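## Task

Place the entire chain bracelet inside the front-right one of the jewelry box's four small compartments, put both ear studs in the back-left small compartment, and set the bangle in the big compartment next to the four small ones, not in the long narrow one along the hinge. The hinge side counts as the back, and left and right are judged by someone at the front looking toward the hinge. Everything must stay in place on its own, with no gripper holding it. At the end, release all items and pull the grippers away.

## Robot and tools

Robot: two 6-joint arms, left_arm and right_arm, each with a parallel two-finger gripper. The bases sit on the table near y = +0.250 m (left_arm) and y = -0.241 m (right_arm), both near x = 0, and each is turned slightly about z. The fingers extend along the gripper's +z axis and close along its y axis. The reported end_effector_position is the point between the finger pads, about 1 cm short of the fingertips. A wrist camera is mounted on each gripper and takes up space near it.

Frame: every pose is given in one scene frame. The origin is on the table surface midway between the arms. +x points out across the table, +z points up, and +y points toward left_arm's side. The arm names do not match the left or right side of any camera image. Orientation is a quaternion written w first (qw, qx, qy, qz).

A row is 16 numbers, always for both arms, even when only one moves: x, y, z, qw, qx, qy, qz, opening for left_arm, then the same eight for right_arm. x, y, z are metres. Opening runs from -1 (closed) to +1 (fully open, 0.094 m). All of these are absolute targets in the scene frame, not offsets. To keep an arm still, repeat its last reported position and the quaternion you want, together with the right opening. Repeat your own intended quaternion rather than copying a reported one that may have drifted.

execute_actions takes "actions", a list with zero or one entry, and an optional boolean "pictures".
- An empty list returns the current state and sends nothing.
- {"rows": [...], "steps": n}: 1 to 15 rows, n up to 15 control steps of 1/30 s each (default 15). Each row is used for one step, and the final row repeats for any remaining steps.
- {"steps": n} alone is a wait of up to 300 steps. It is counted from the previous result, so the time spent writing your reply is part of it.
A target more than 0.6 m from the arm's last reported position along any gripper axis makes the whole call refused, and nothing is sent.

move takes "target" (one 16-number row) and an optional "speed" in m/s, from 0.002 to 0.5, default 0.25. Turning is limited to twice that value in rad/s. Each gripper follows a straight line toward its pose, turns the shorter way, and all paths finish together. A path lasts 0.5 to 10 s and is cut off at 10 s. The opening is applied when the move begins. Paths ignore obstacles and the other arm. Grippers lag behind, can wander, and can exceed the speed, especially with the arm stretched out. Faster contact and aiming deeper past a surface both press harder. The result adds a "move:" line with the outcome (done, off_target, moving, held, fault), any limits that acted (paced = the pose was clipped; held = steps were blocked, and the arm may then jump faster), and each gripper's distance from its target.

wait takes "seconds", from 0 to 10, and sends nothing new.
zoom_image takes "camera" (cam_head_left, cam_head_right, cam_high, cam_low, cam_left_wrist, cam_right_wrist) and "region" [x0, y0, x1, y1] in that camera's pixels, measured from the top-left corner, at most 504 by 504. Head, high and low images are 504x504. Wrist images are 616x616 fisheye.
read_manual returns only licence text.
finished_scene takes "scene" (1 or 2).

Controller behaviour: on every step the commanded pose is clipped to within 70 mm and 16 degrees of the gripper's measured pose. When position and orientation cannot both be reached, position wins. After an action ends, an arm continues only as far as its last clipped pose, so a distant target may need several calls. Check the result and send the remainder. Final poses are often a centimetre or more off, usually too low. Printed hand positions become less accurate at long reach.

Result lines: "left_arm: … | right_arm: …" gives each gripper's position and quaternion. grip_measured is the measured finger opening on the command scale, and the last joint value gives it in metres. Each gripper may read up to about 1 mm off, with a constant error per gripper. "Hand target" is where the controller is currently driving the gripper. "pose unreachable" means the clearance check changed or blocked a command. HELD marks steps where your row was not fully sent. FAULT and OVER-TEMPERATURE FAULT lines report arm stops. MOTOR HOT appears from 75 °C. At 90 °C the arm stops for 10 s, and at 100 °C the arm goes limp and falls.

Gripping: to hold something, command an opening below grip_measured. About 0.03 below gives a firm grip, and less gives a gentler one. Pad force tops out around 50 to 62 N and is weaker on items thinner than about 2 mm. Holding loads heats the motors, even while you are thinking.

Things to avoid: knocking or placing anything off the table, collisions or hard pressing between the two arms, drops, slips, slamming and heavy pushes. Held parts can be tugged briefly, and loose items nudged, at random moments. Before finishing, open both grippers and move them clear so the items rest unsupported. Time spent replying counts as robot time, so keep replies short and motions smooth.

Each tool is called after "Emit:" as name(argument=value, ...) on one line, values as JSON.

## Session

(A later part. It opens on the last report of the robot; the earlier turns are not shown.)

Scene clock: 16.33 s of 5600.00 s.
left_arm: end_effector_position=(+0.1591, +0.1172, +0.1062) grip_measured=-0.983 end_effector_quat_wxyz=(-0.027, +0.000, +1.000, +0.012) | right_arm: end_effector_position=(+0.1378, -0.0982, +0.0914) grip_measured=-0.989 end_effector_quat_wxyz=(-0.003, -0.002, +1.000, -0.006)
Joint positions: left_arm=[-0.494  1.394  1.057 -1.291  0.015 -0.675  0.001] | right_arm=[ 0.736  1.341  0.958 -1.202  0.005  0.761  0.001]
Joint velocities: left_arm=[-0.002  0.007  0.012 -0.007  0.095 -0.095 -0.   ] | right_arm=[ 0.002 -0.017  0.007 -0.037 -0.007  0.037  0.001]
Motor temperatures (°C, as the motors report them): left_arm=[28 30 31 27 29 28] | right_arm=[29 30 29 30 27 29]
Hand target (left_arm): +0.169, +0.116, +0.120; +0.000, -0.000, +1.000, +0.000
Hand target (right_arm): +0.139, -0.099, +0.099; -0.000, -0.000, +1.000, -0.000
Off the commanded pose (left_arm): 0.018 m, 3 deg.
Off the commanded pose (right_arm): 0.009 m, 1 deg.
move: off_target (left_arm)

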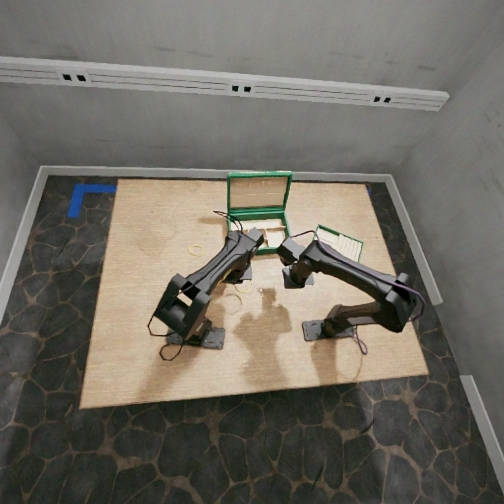

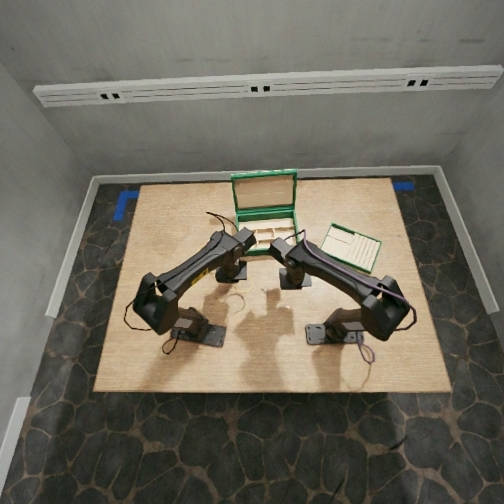

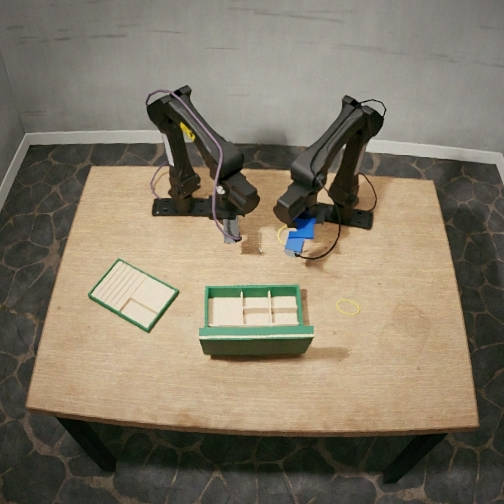

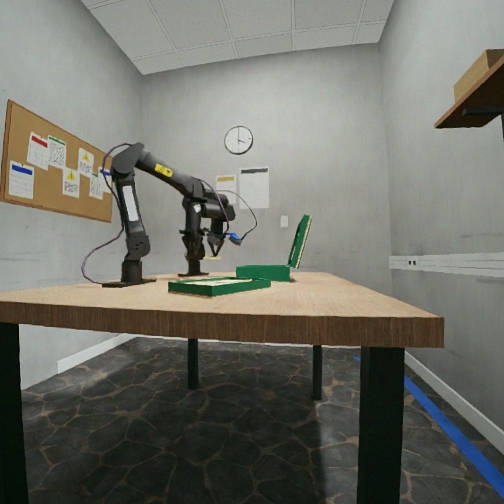

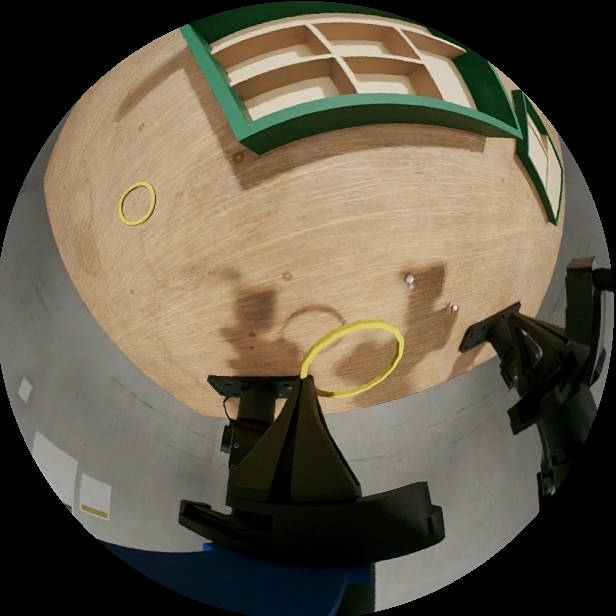

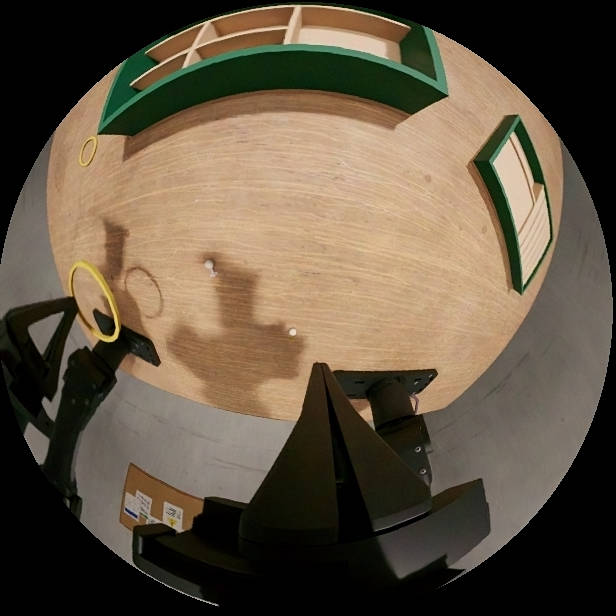

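Emit:
move(target=[0.36,-0.06,0.11,0,0,1,0,-1,0.1,-0.3,0.12,0,0,1,0,-0.3], speed=0.15)

Scene clock: 19.60 s of 5600.00 s.
left_arm: end_effector_position=(+0.3572, -0.0516, +0.0985) grip_measured=-0.983 end_effector_quat_wxyz=(-0.003, -0.001, +1.000, -0.008) | right_arm: end_effector_position=(+0.0950, -0.2979, +0.1135) grip_measured=-0.302 end_effector_quat_wxyz=(-0.011, -0.001, +1.000, -0.001)
Joint positions: left_arm=[-0.51   2.459  2.467 -1.573  0.015 -0.694  0.001] | right_arm=[-0.515  0.982  0.836 -1.442  0.012 -0.487  0.033]
Joint velocities: left_arm=[ 0.002  0.017  0.002 -0.037 -0.095 -0.022  0.   ] | right_arm=[ 0.007 -0.002 -0.002  0.037  0.051 -0.095 -0.002]
Motor temperatures (°C, as the motors report them): left_arm=[28 31 32 27 29 28] | right_arm=[29 30 29 30 27 29]
Hand target (left_arm): +0.361, -0.057, +0.110; +0.016, -0.001, +1.000, -0.014
Hand target (right_arm): +0.096, -0.298, +0.120; -0.008, -0.000, +1.000, +0.004
Off the commanded pose (left_arm): 0.014 m, 1 deg.
Off the commanded pose (right_arm): 0.009 m, 1 deg.
joint sent to its limit (left arm) — the command would take joint 4 (wrist pitch) past its lower limit, so that joint was sent only as far as its limit.
move: off_target (left_arm)

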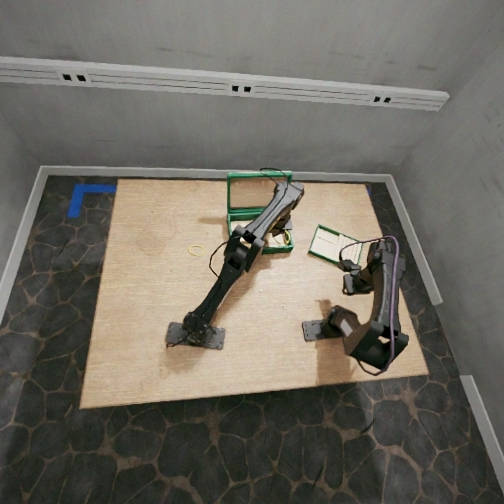

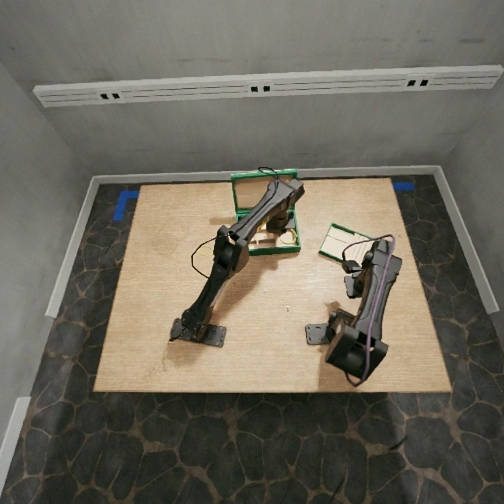

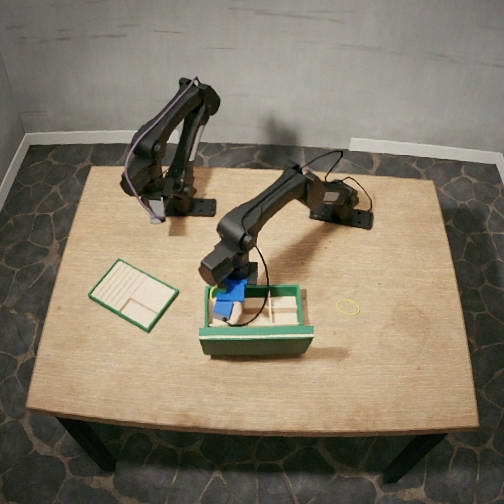

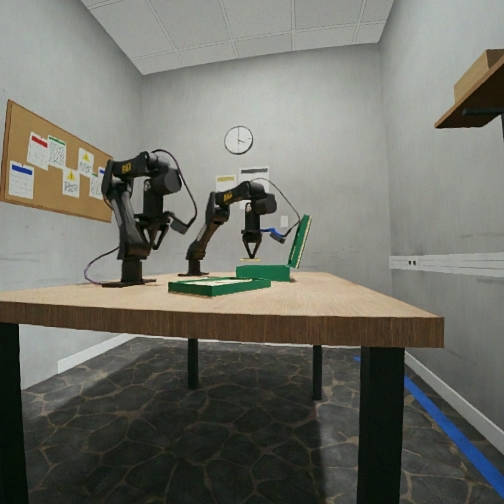

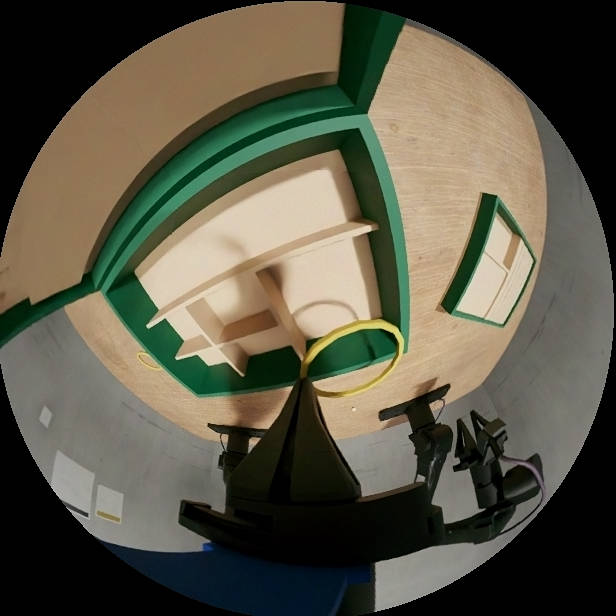

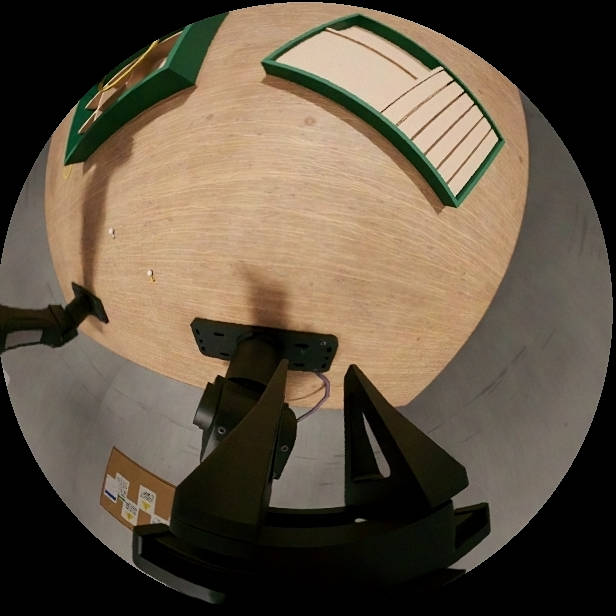

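Emit:
move(target=[0.375,-0.06,0.075,0,0,1,0,-1,0.1,-0.3,0.12,0,0,1,0,-0.3], speed=0.06)

Scene clock: 21.10 s of 5600.00 s.
left_arm: end_effector_position=(+0.3657, -0.0587, +0.0651) grip_measured=-0.983 end_effector_quat_wxyz=(-0.017, -0.001, +1.000, +0.004) | right_arm: end_effector_position=(+0.0949, -0.2981, +0.1134) grip_measured=-0.302 end_effector_quat_wxyz=(-0.010, -0.002, +1.000, -0.001)
Joint positions: left_arm=[-0.51   2.577  2.551 -1.576  0.015 -0.694  0.001] | right_arm=[-0.519  0.982  0.836 -1.442  0.011 -0.493  0.033]
Joint velocities: left_arm=[-0.012  0.007  0.017  0.037  0.022 -0.051 -0.001] | right_arm=[ 0.002  0.002  0.002 -0.037 -0.051 -0.007 -0.001]
Motor temperatures (°C, as the motors report them): left_arm=[28 32 32 27 29 28] | right_arm=[29 30 29 30 27 29]
Hand target (left_arm): +0.375, -0.059, +0.075; +0.003, -0.000, +1.000, -0.002
Hand target (right_arm): +0.100, -0.300, +0.120; -0.000, +0.000, +1.000, -0.000
Off the commanded pose (left_arm): 0.014 m, 2 deg.
Off the commanded pose (right_arm): 0.009 m, 1 deg.
joint sent to its limit (left arm) — the command would take joint 4 (wrist pitch) past its lower limit, so that joint was sent only as far as its limit.
move: off_target (left_arm)

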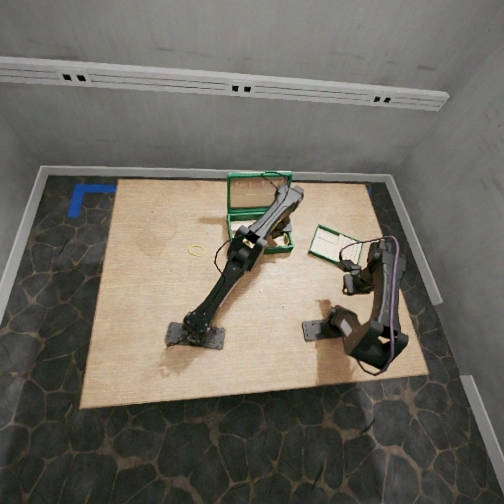

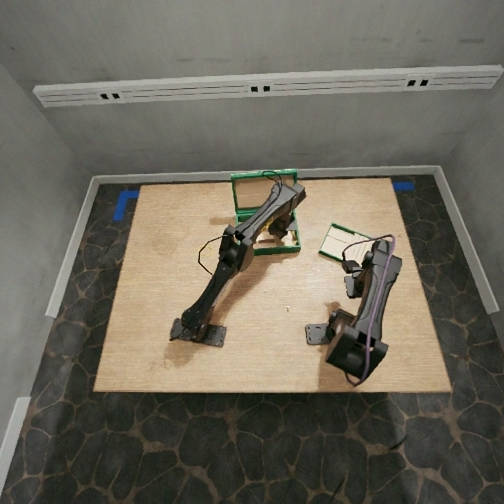

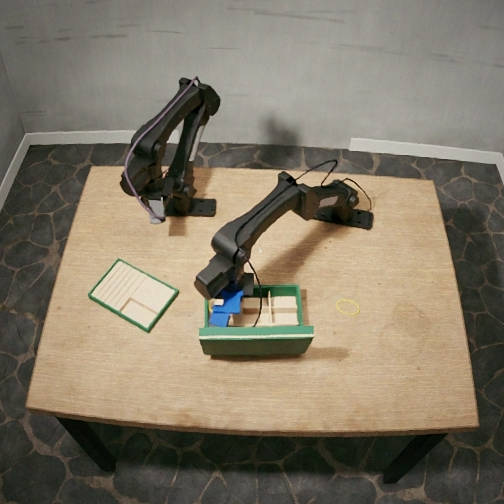

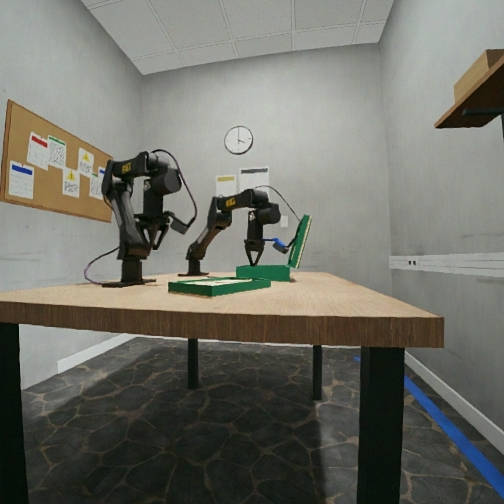

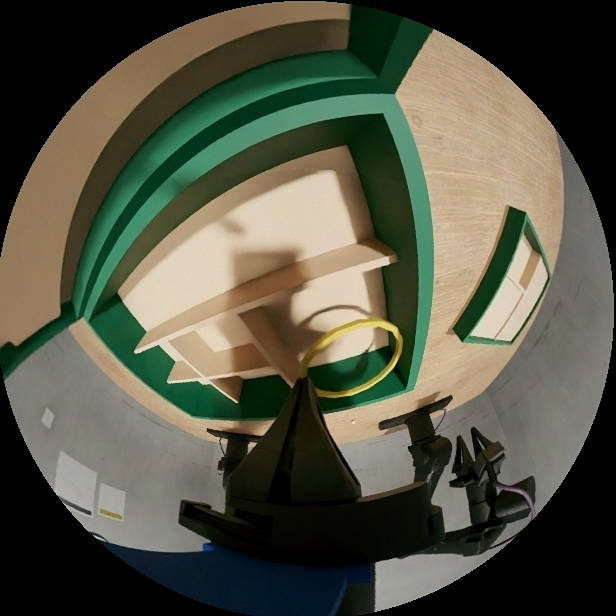

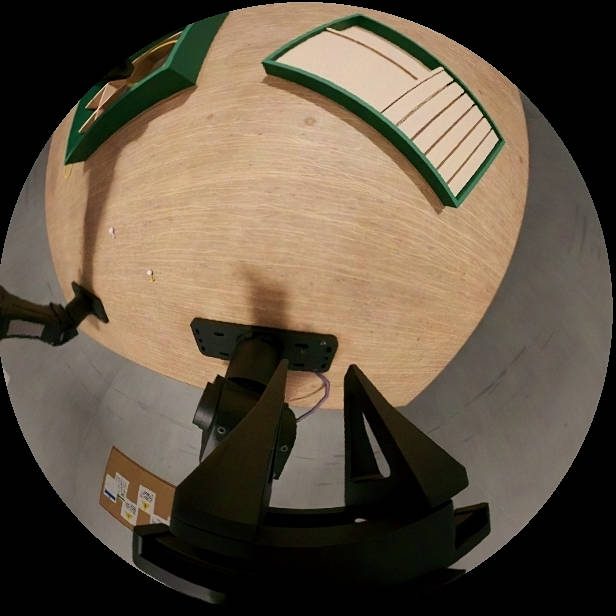

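Inside already. Lower a little, forward, release.

Emit:
move(target=[0.39,-0.055,0.062,0,0,1,0,-1,0.1,-0.3,0.12,0,0,1,0,-0.3], speed=0.04)

Emit:
move(target=[0.39,-0.055,0.062,0,0,1,0,-0.8,0.1,-0.3,0.12,0,0,1,0,-0.3])

Emit:
move(target=[0.36,-0.04,0.13,0,0,1,0,-0.8,0.1,-0.3,0.12,0,0,1,0,-0.3], speed=0.1)

Emit:
move(target=[0.34,0.26,0.06,0,0,1,0,-0.3,0.1,-0.08,0.04,0,0,1,0,-0.3])

Scene clock: 24.20 s of 5600.00 s.
left_arm: end_effector_position=(+0.3804, -0.0549, +0.0546) grip_measured=-0.983 end_effector_quat_wxyz=(-0.013, -0.002, +1.000, +0.002) | right_arm: end_effector_position=(+0.0949, -0.2981, +0.1134) grip_measured=-0.302 end_effector_quat_wxyz=(-0.010, -0.002, +1.000, -0.000)
Joint positions: left_arm=[-0.486  2.632  2.615 -1.576  0.014 -0.672  0.001] | right_arm=[-0.519  0.982  0.836 -1.442  0.01  -0.493  0.033]
Joint velocities: left_arm=[ 0.007 -0.007  0.002 -0.007 -0.037  0.022 -0.   ] | right_arm=[-0.017  0.007 -0.002 -0.007 -0.066 -0.081 -0.001]
Motor temperatures (°C, as the motors report them): left_arm=[28 33 32 27 29 28] | right_arm=[29 30 30 30 27 29]
Hand target (left_arm): +0.389, -0.054, +0.062; +0.004, -0.000, +1.000, -0.003
Hand target (right_arm): +0.100, -0.300, +0.120; +0.000, +0.000, +1.000, -0.000
Off the commanded pose (left_arm): 0.012 m, 2 deg.
Off the commanded pose (right_arm): 0.009 m, 1 deg.
joint sent to its limit (left arm) — the command would take joint 4 (wrist pitch) past its lower limit, so that joint was sent only as far as its limit.
move: off_target (left_arm)

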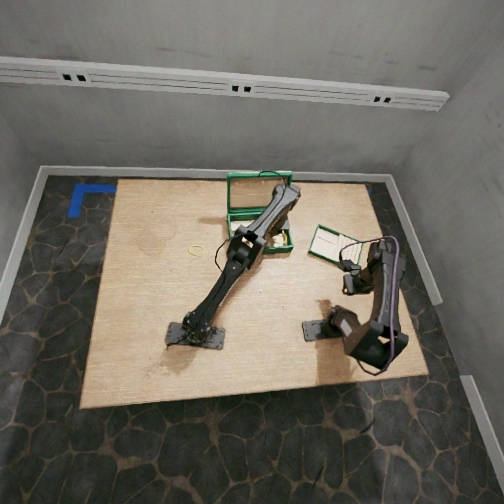

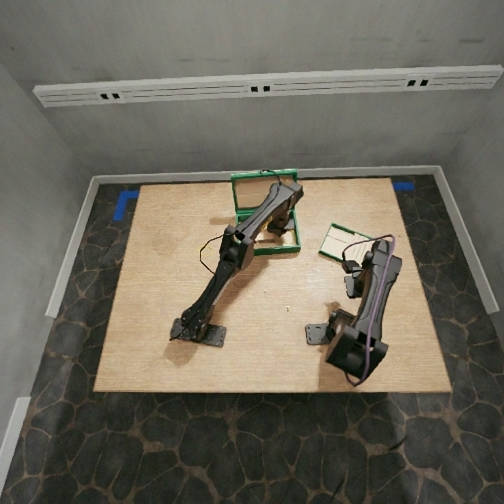

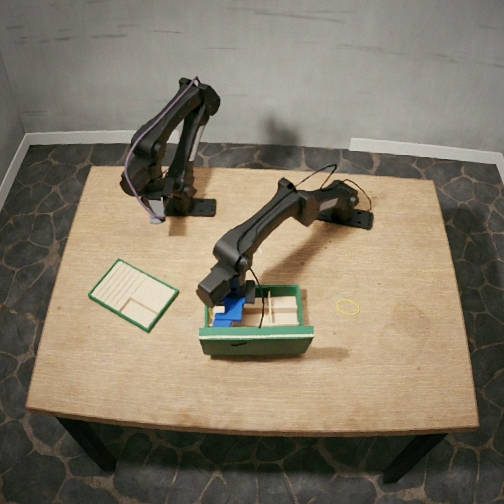

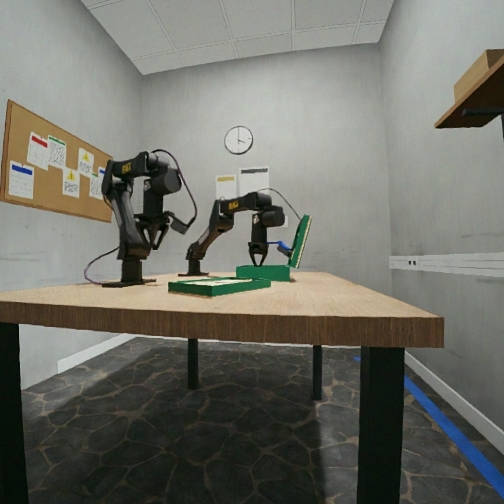

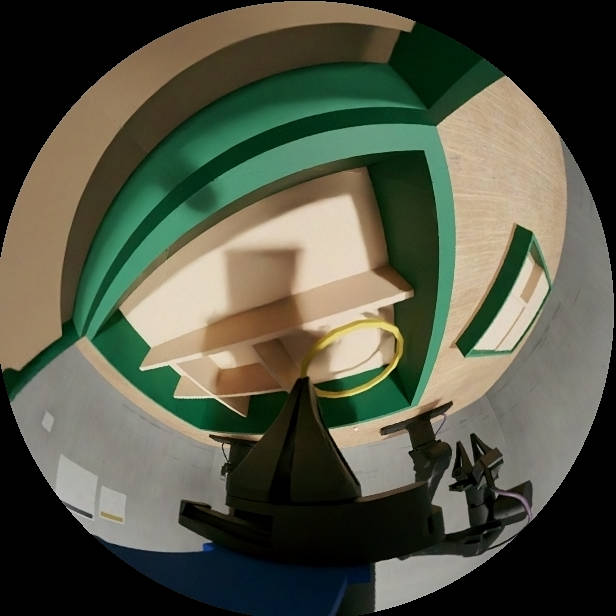

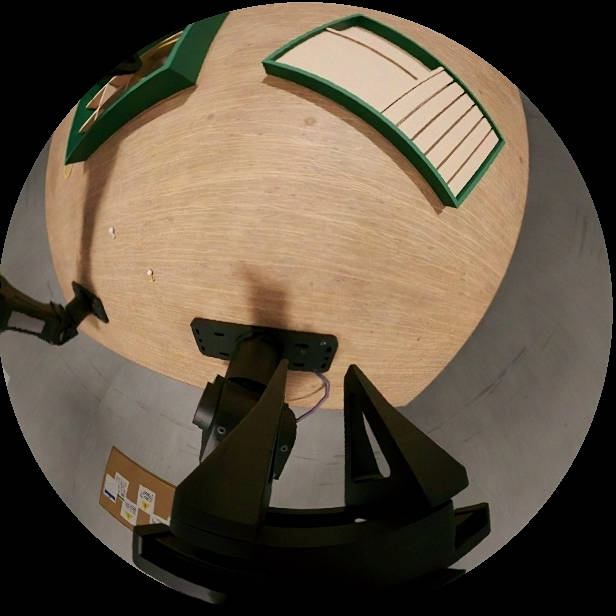

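Scene clock: 24.90 s of 5600.00 s.
left_arm: end_effector_position=(+0.3804, -0.0549, +0.0546) grip_measured=-0.801 end_effector_quat_wxyz=(-0.013, -0.002, +1.000, +0.002) | right_arm: end_effector_position=(+0.0949, -0.2981, +0.1134) grip_measured=-0.302 end_effector_quat_wxyz=(-0.010, -0.002, +1.000, -0.000)
Joint positions: left_arm=[-0.486  2.632  2.615 -1.576  0.014 -0.672  0.009] | right_arm=[-0.519  0.982  0.836 -1.442  0.01  -0.493  0.033]
Joint velocities: left_arm=[ 0.012 -0.002  0.002  0.007 -0.022 -0.037 -0.   ] | right_arm=[-0.022  0.002  0.012 -0.007  0.022  0.037  0.   ]
Motor temperatures (°C, as the motors report them): left_arm=[28 34 32 27 29 28] | right_arm=[29 30 30 30 27 29]
Hand target (left_arm): +0.389, -0.055, +0.062; +0.004, -0.001, +1.000, -0.003
Hand target (right_arm): +0.100, -0.300, +0.120; -0.000, +0.000, +1.000, -0.000
Off the commanded pose (left_arm): 0.012 m, 2 deg.
Off the commanded pose (right_arm): 0.009 m, 1 deg.
joint sent to its limit (left arm) — the command would take joint 4 (wrist pitch) past its lower limit, so that joint was sent only as far as its limit.
move: off_target (left_arm)

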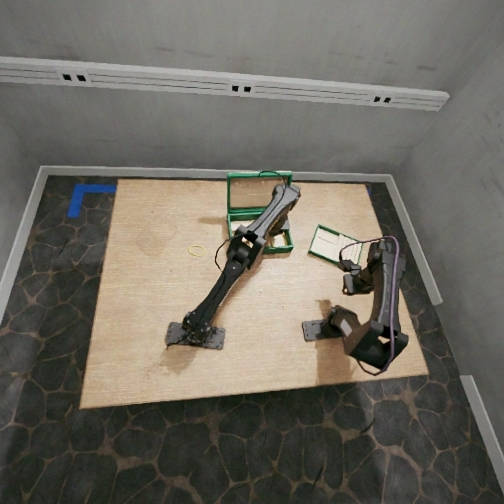

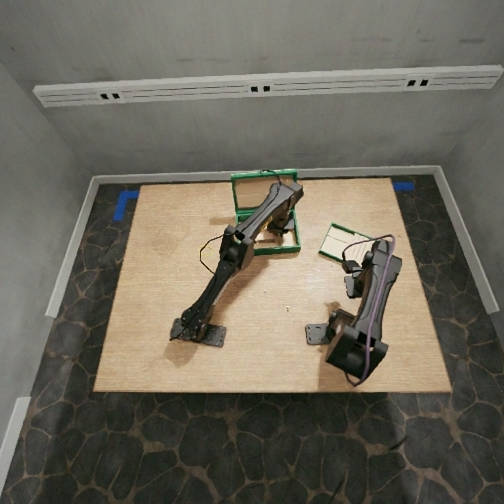

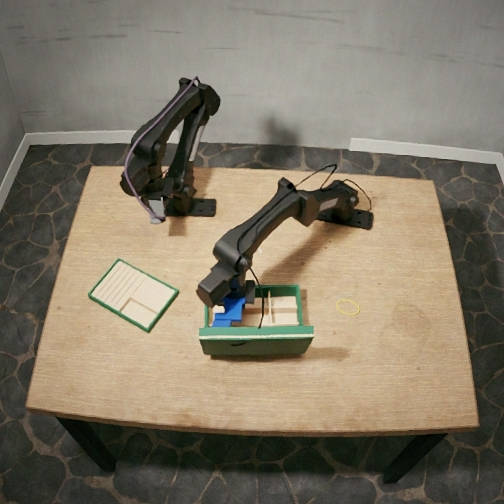

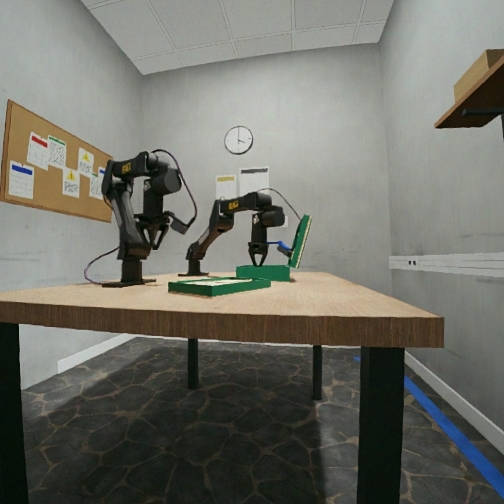

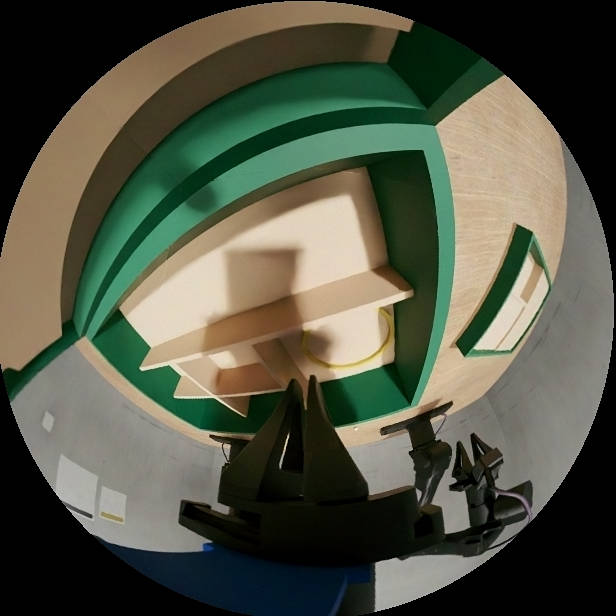

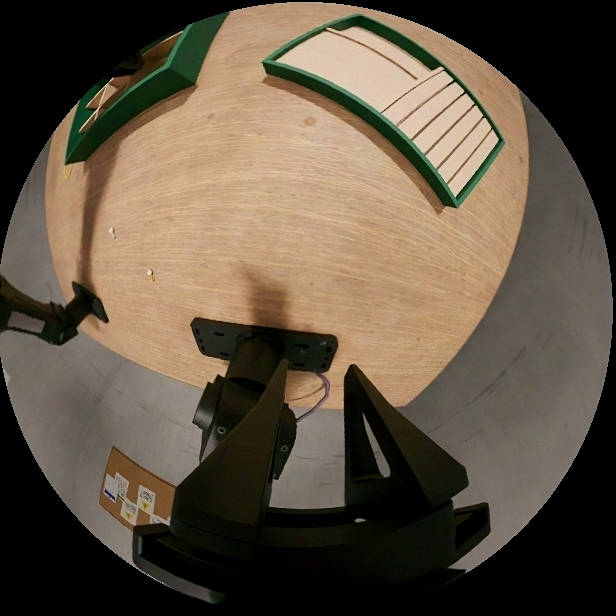

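Scene clock: 26.07 s of 5600.00 s.
left_arm: end_effector_position=(+0.3629, -0.0411, +0.1218) grip_measured=-0.801 end_effector_quat_wxyz=(+0.015, -0.002, +1.000, -0.021) | right_arm: end_effector_position=(+0.0949, -0.2981, +0.1134) grip_measured=-0.302 end_effector_quat_wxyz=(-0.010, -0.002, +1.000, -0.000)
Joint positions: left_arm=[-0.486  2.401  2.456 -1.576  0.014 -0.672  0.009] | right_arm=[-0.519  0.982  0.836 -1.442  0.01  -0.493  0.033]
Joint velocities: left_arm=[-0.022  0.002 -0.042 -0.007 -0.037  0.022  0.001] | right_arm=[ 0.012 -0.007 -0.002 -0.022 -0.037  0.022  0.001]
Motor temperatures (°C, as the motors report them): left_arm=[28 35 32 27 29 28] | right_arm=[29 30 30 30 27 29]
Hand target (left_arm): +0.360, -0.040, +0.130; +0.023, -0.000, +1.000, -0.019
Hand target (right_arm): +0.100, -0.300, +0.120; -0.000, +0.000, +1.000, -0.000
Off the commanded pose (left_arm): 0.009 m, 3 deg.
Off the commanded pose (right_arm): 0.009 m, 1 deg.
joint sent to its limit (left arm) — the command would take joint 4 (wrist pitch) past its lower limit, so that joint was sent only as far as its limit.
move: off_target (left_arm)

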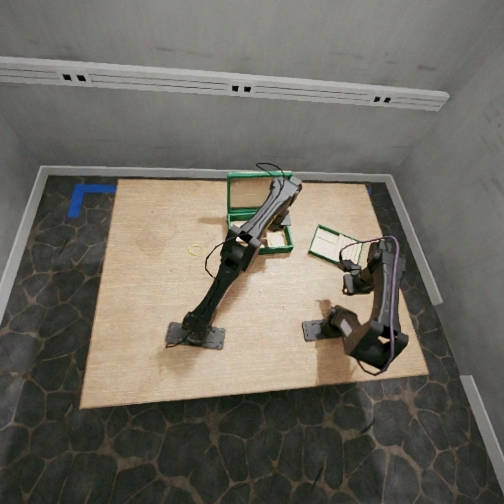

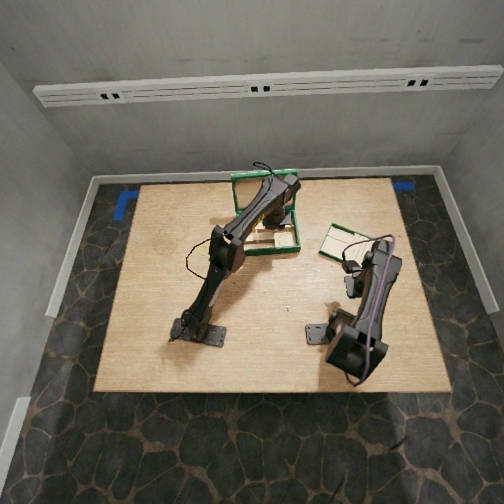

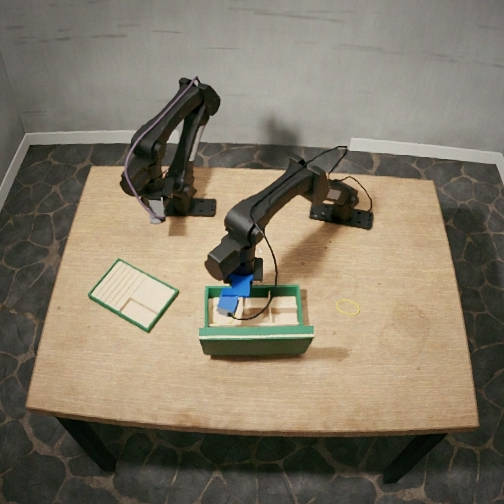

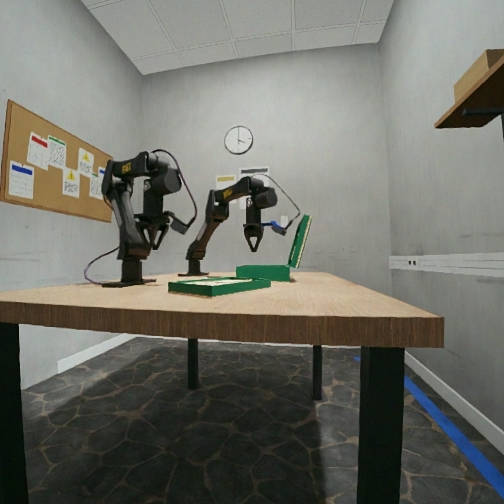

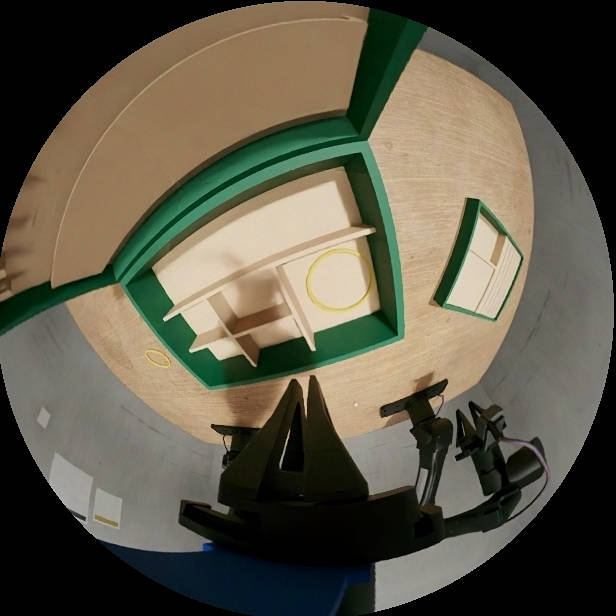

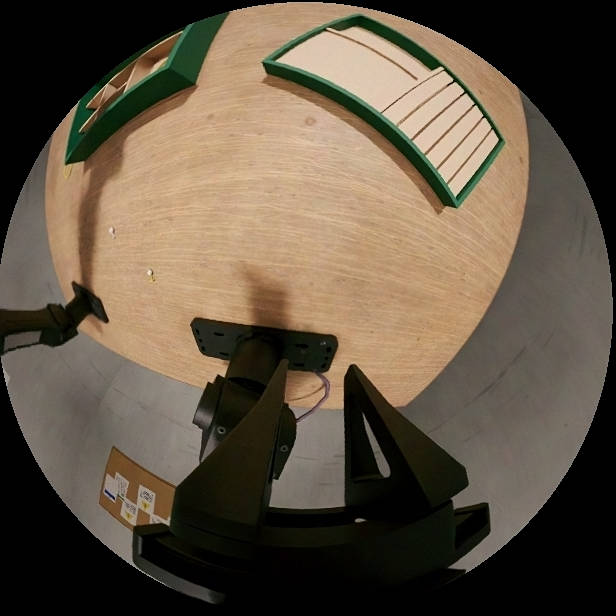

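Scene clock: 27.97 s of 5600.00 s.
left_arm: end_effector_position=(+0.3358, +0.2618, +0.0529) grip_measured=-0.301 end_effector_quat_wxyz=(-0.021, -0.007, +1.000, +0.004) | right_arm: end_effector_position=(+0.0987, -0.0907, +0.0381) grip_measured=-0.302 end_effector_quat_wxyz=(-0.002, +0.001, +1.000, -0.009)
Joint positions: left_arm=[ 0.209  1.908  1.4   -1.105 -0.008  0.013  0.033] | right_arm=[ 0.914  1.317  0.722 -0.993  0.007  0.947  0.033]
Joint velocities: left_arm=[ 0.017 -0.007 -0.002 -0.007  0.007  0.022  0.001] | right_arm=[ 0.012 -0.007  0.002  0.051  0.022  0.095  0.001]
Motor temperatures (°C, as the motors report them): left_arm=[28 35 32 27 29 28] | right_arm=[29 30 30 30 27 29]
Hand target (left_arm): +0.337, +0.260, +0.060; -0.003, +0.000, +1.000, +0.002
Hand target (right_arm): +0.104, -0.083, +0.040; +0.009, +0.000, +1.000, -0.003
Off the commanded pose (left_arm): 0.008 m, 3 deg.
Off the commanded pose (right_arm): 0.011 m, 1 deg.
move: off_target (left_arm, right_arm)

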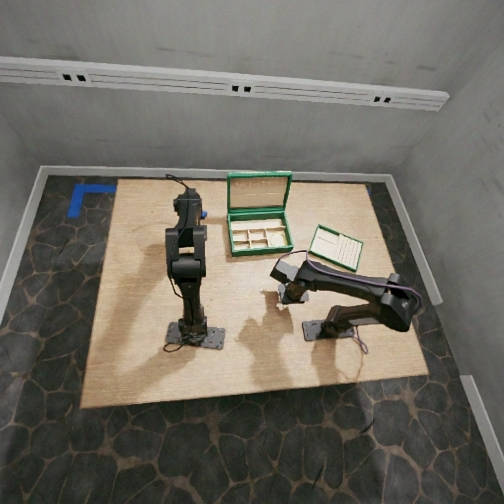

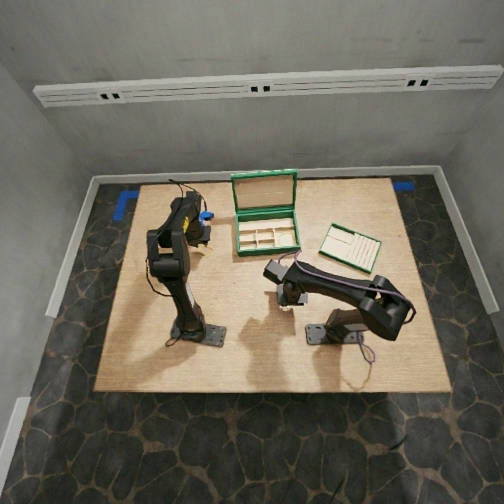

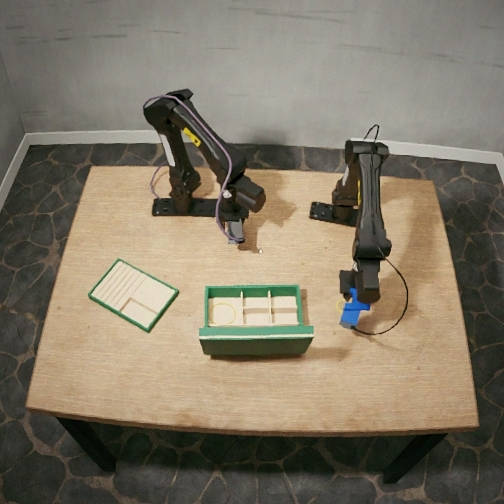

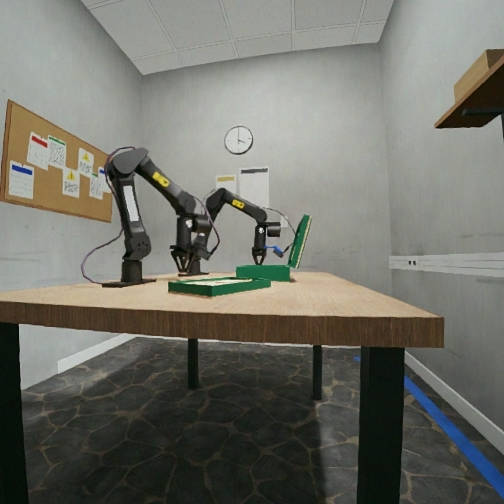

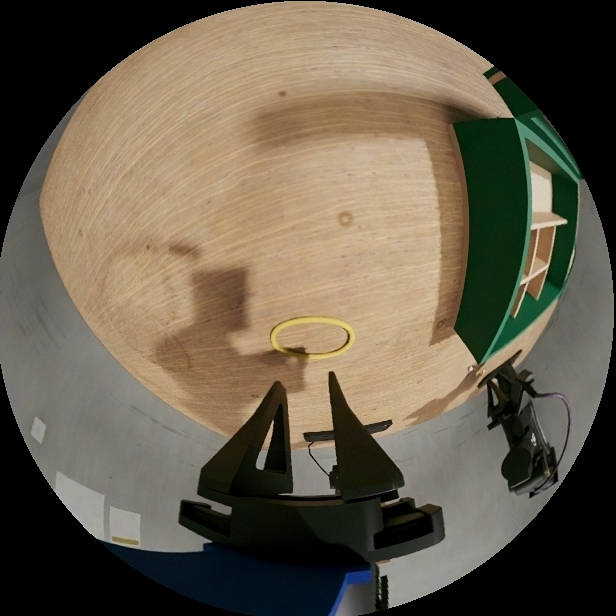

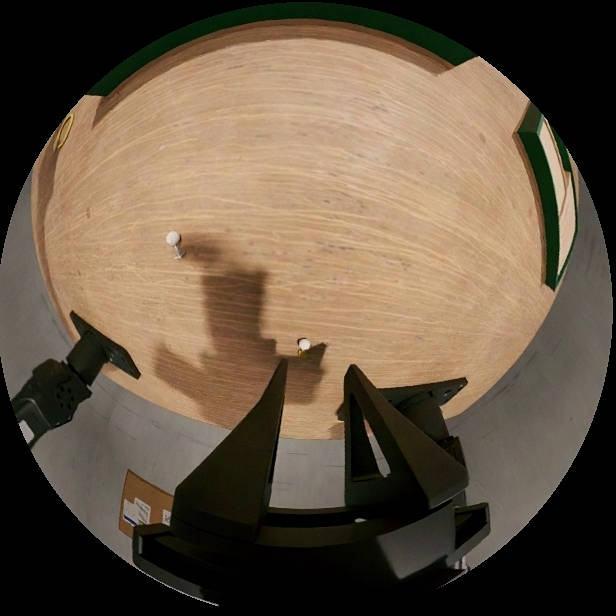

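Emit:
move(target=[0.35,0.253,0.02,0,0,1,0,0.7,0.092,-0.078,0.012,0,0,1,0,-0.3], speed=0.05)

Scene clock: 30.30 s of 5600.00 s.
left_arm: end_effector_position=(+0.3511, +0.2578, +0.0252) grip_measured=+0.699 end_effector_quat_wxyz=(+0.000, +0.000, +1.000, +0.004) | right_arm: end_effector_position=(+0.0956, -0.0776, +0.0180) grip_measured=-0.302 end_effector_quat_wxyz=(+0.005, +0.002, +1.000, +0.004)
Joint positions: left_arm=[ 0.197  1.956  1.353 -0.967 -0.008  0.015  0.08 ] | right_arm=[ 0.963  1.363  0.669 -0.865  0.004  0.997  0.033]
Joint velocities: left_arm=[ 0.012 -0.002 -0.027  0.037  0.022 -0.051  0.   ] | right_arm=[-0.007 -0.002 -0.007 -0.081  0.095 -0.007 -0.   ]
Motor temperatures (°C, as the motors report them): left_arm=[28 35 32 27 29 28] | right_arm=[29 29 30 30 27 29]
Hand target (left_arm): +0.350, +0.253, +0.020; +0.000, -0.000, +1.000, +0.000
Hand target (right_arm): +0.092, -0.078, +0.012; +0.000, -0.000, +1.000, +0.000
Off the commanded pose (left_arm): 0.007 m, 0 deg.
Off the commanded pose (right_arm): 0.007 m, 1 deg.
move: done

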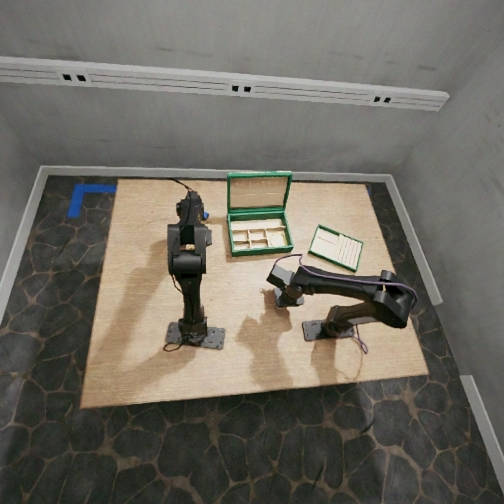

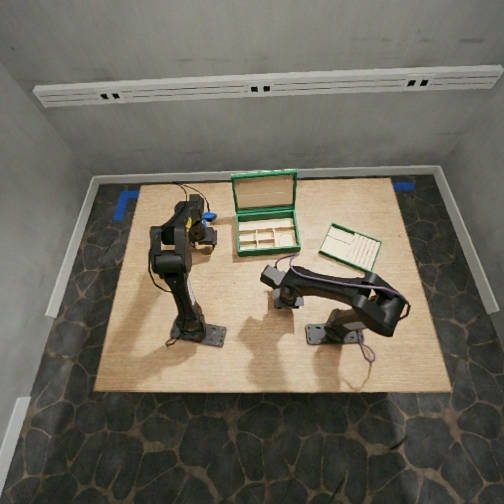

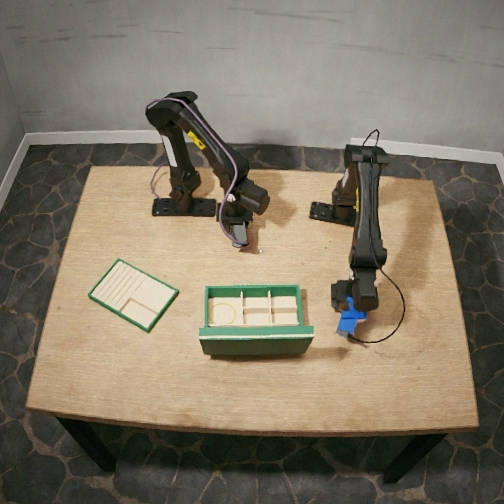

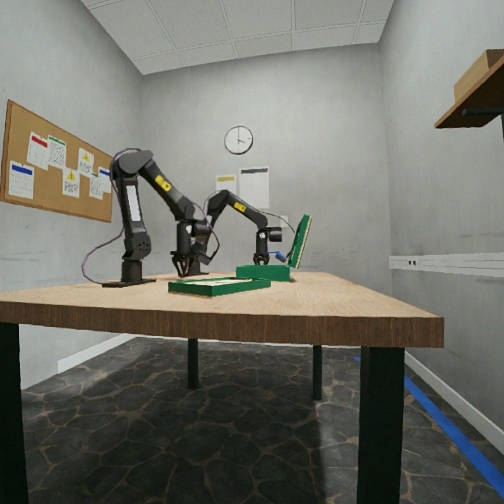

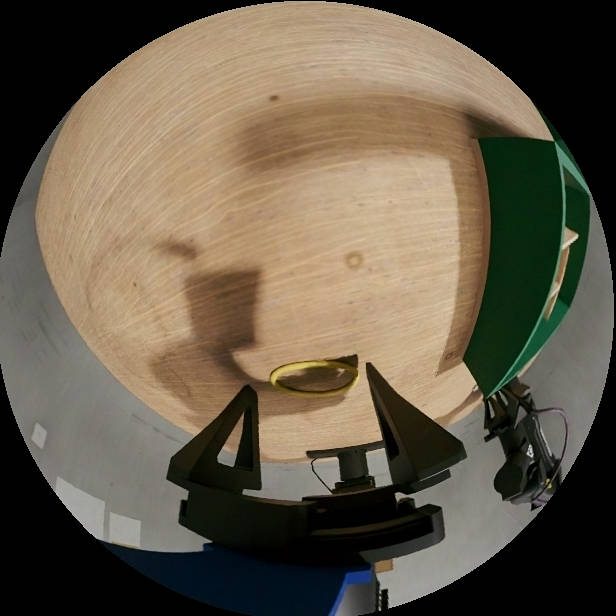

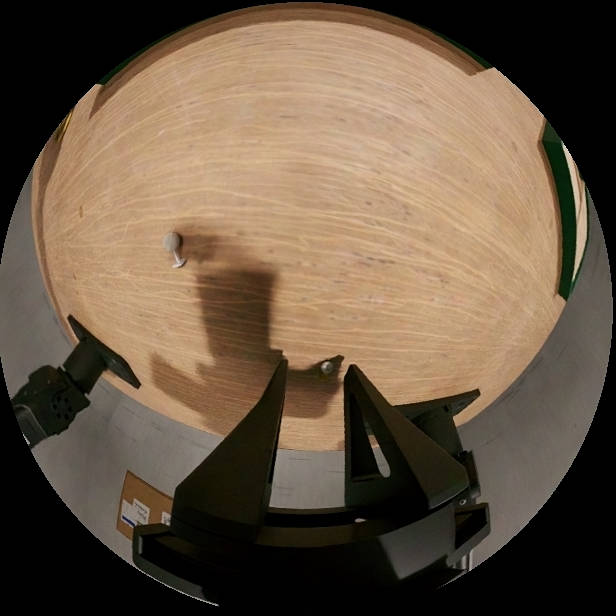

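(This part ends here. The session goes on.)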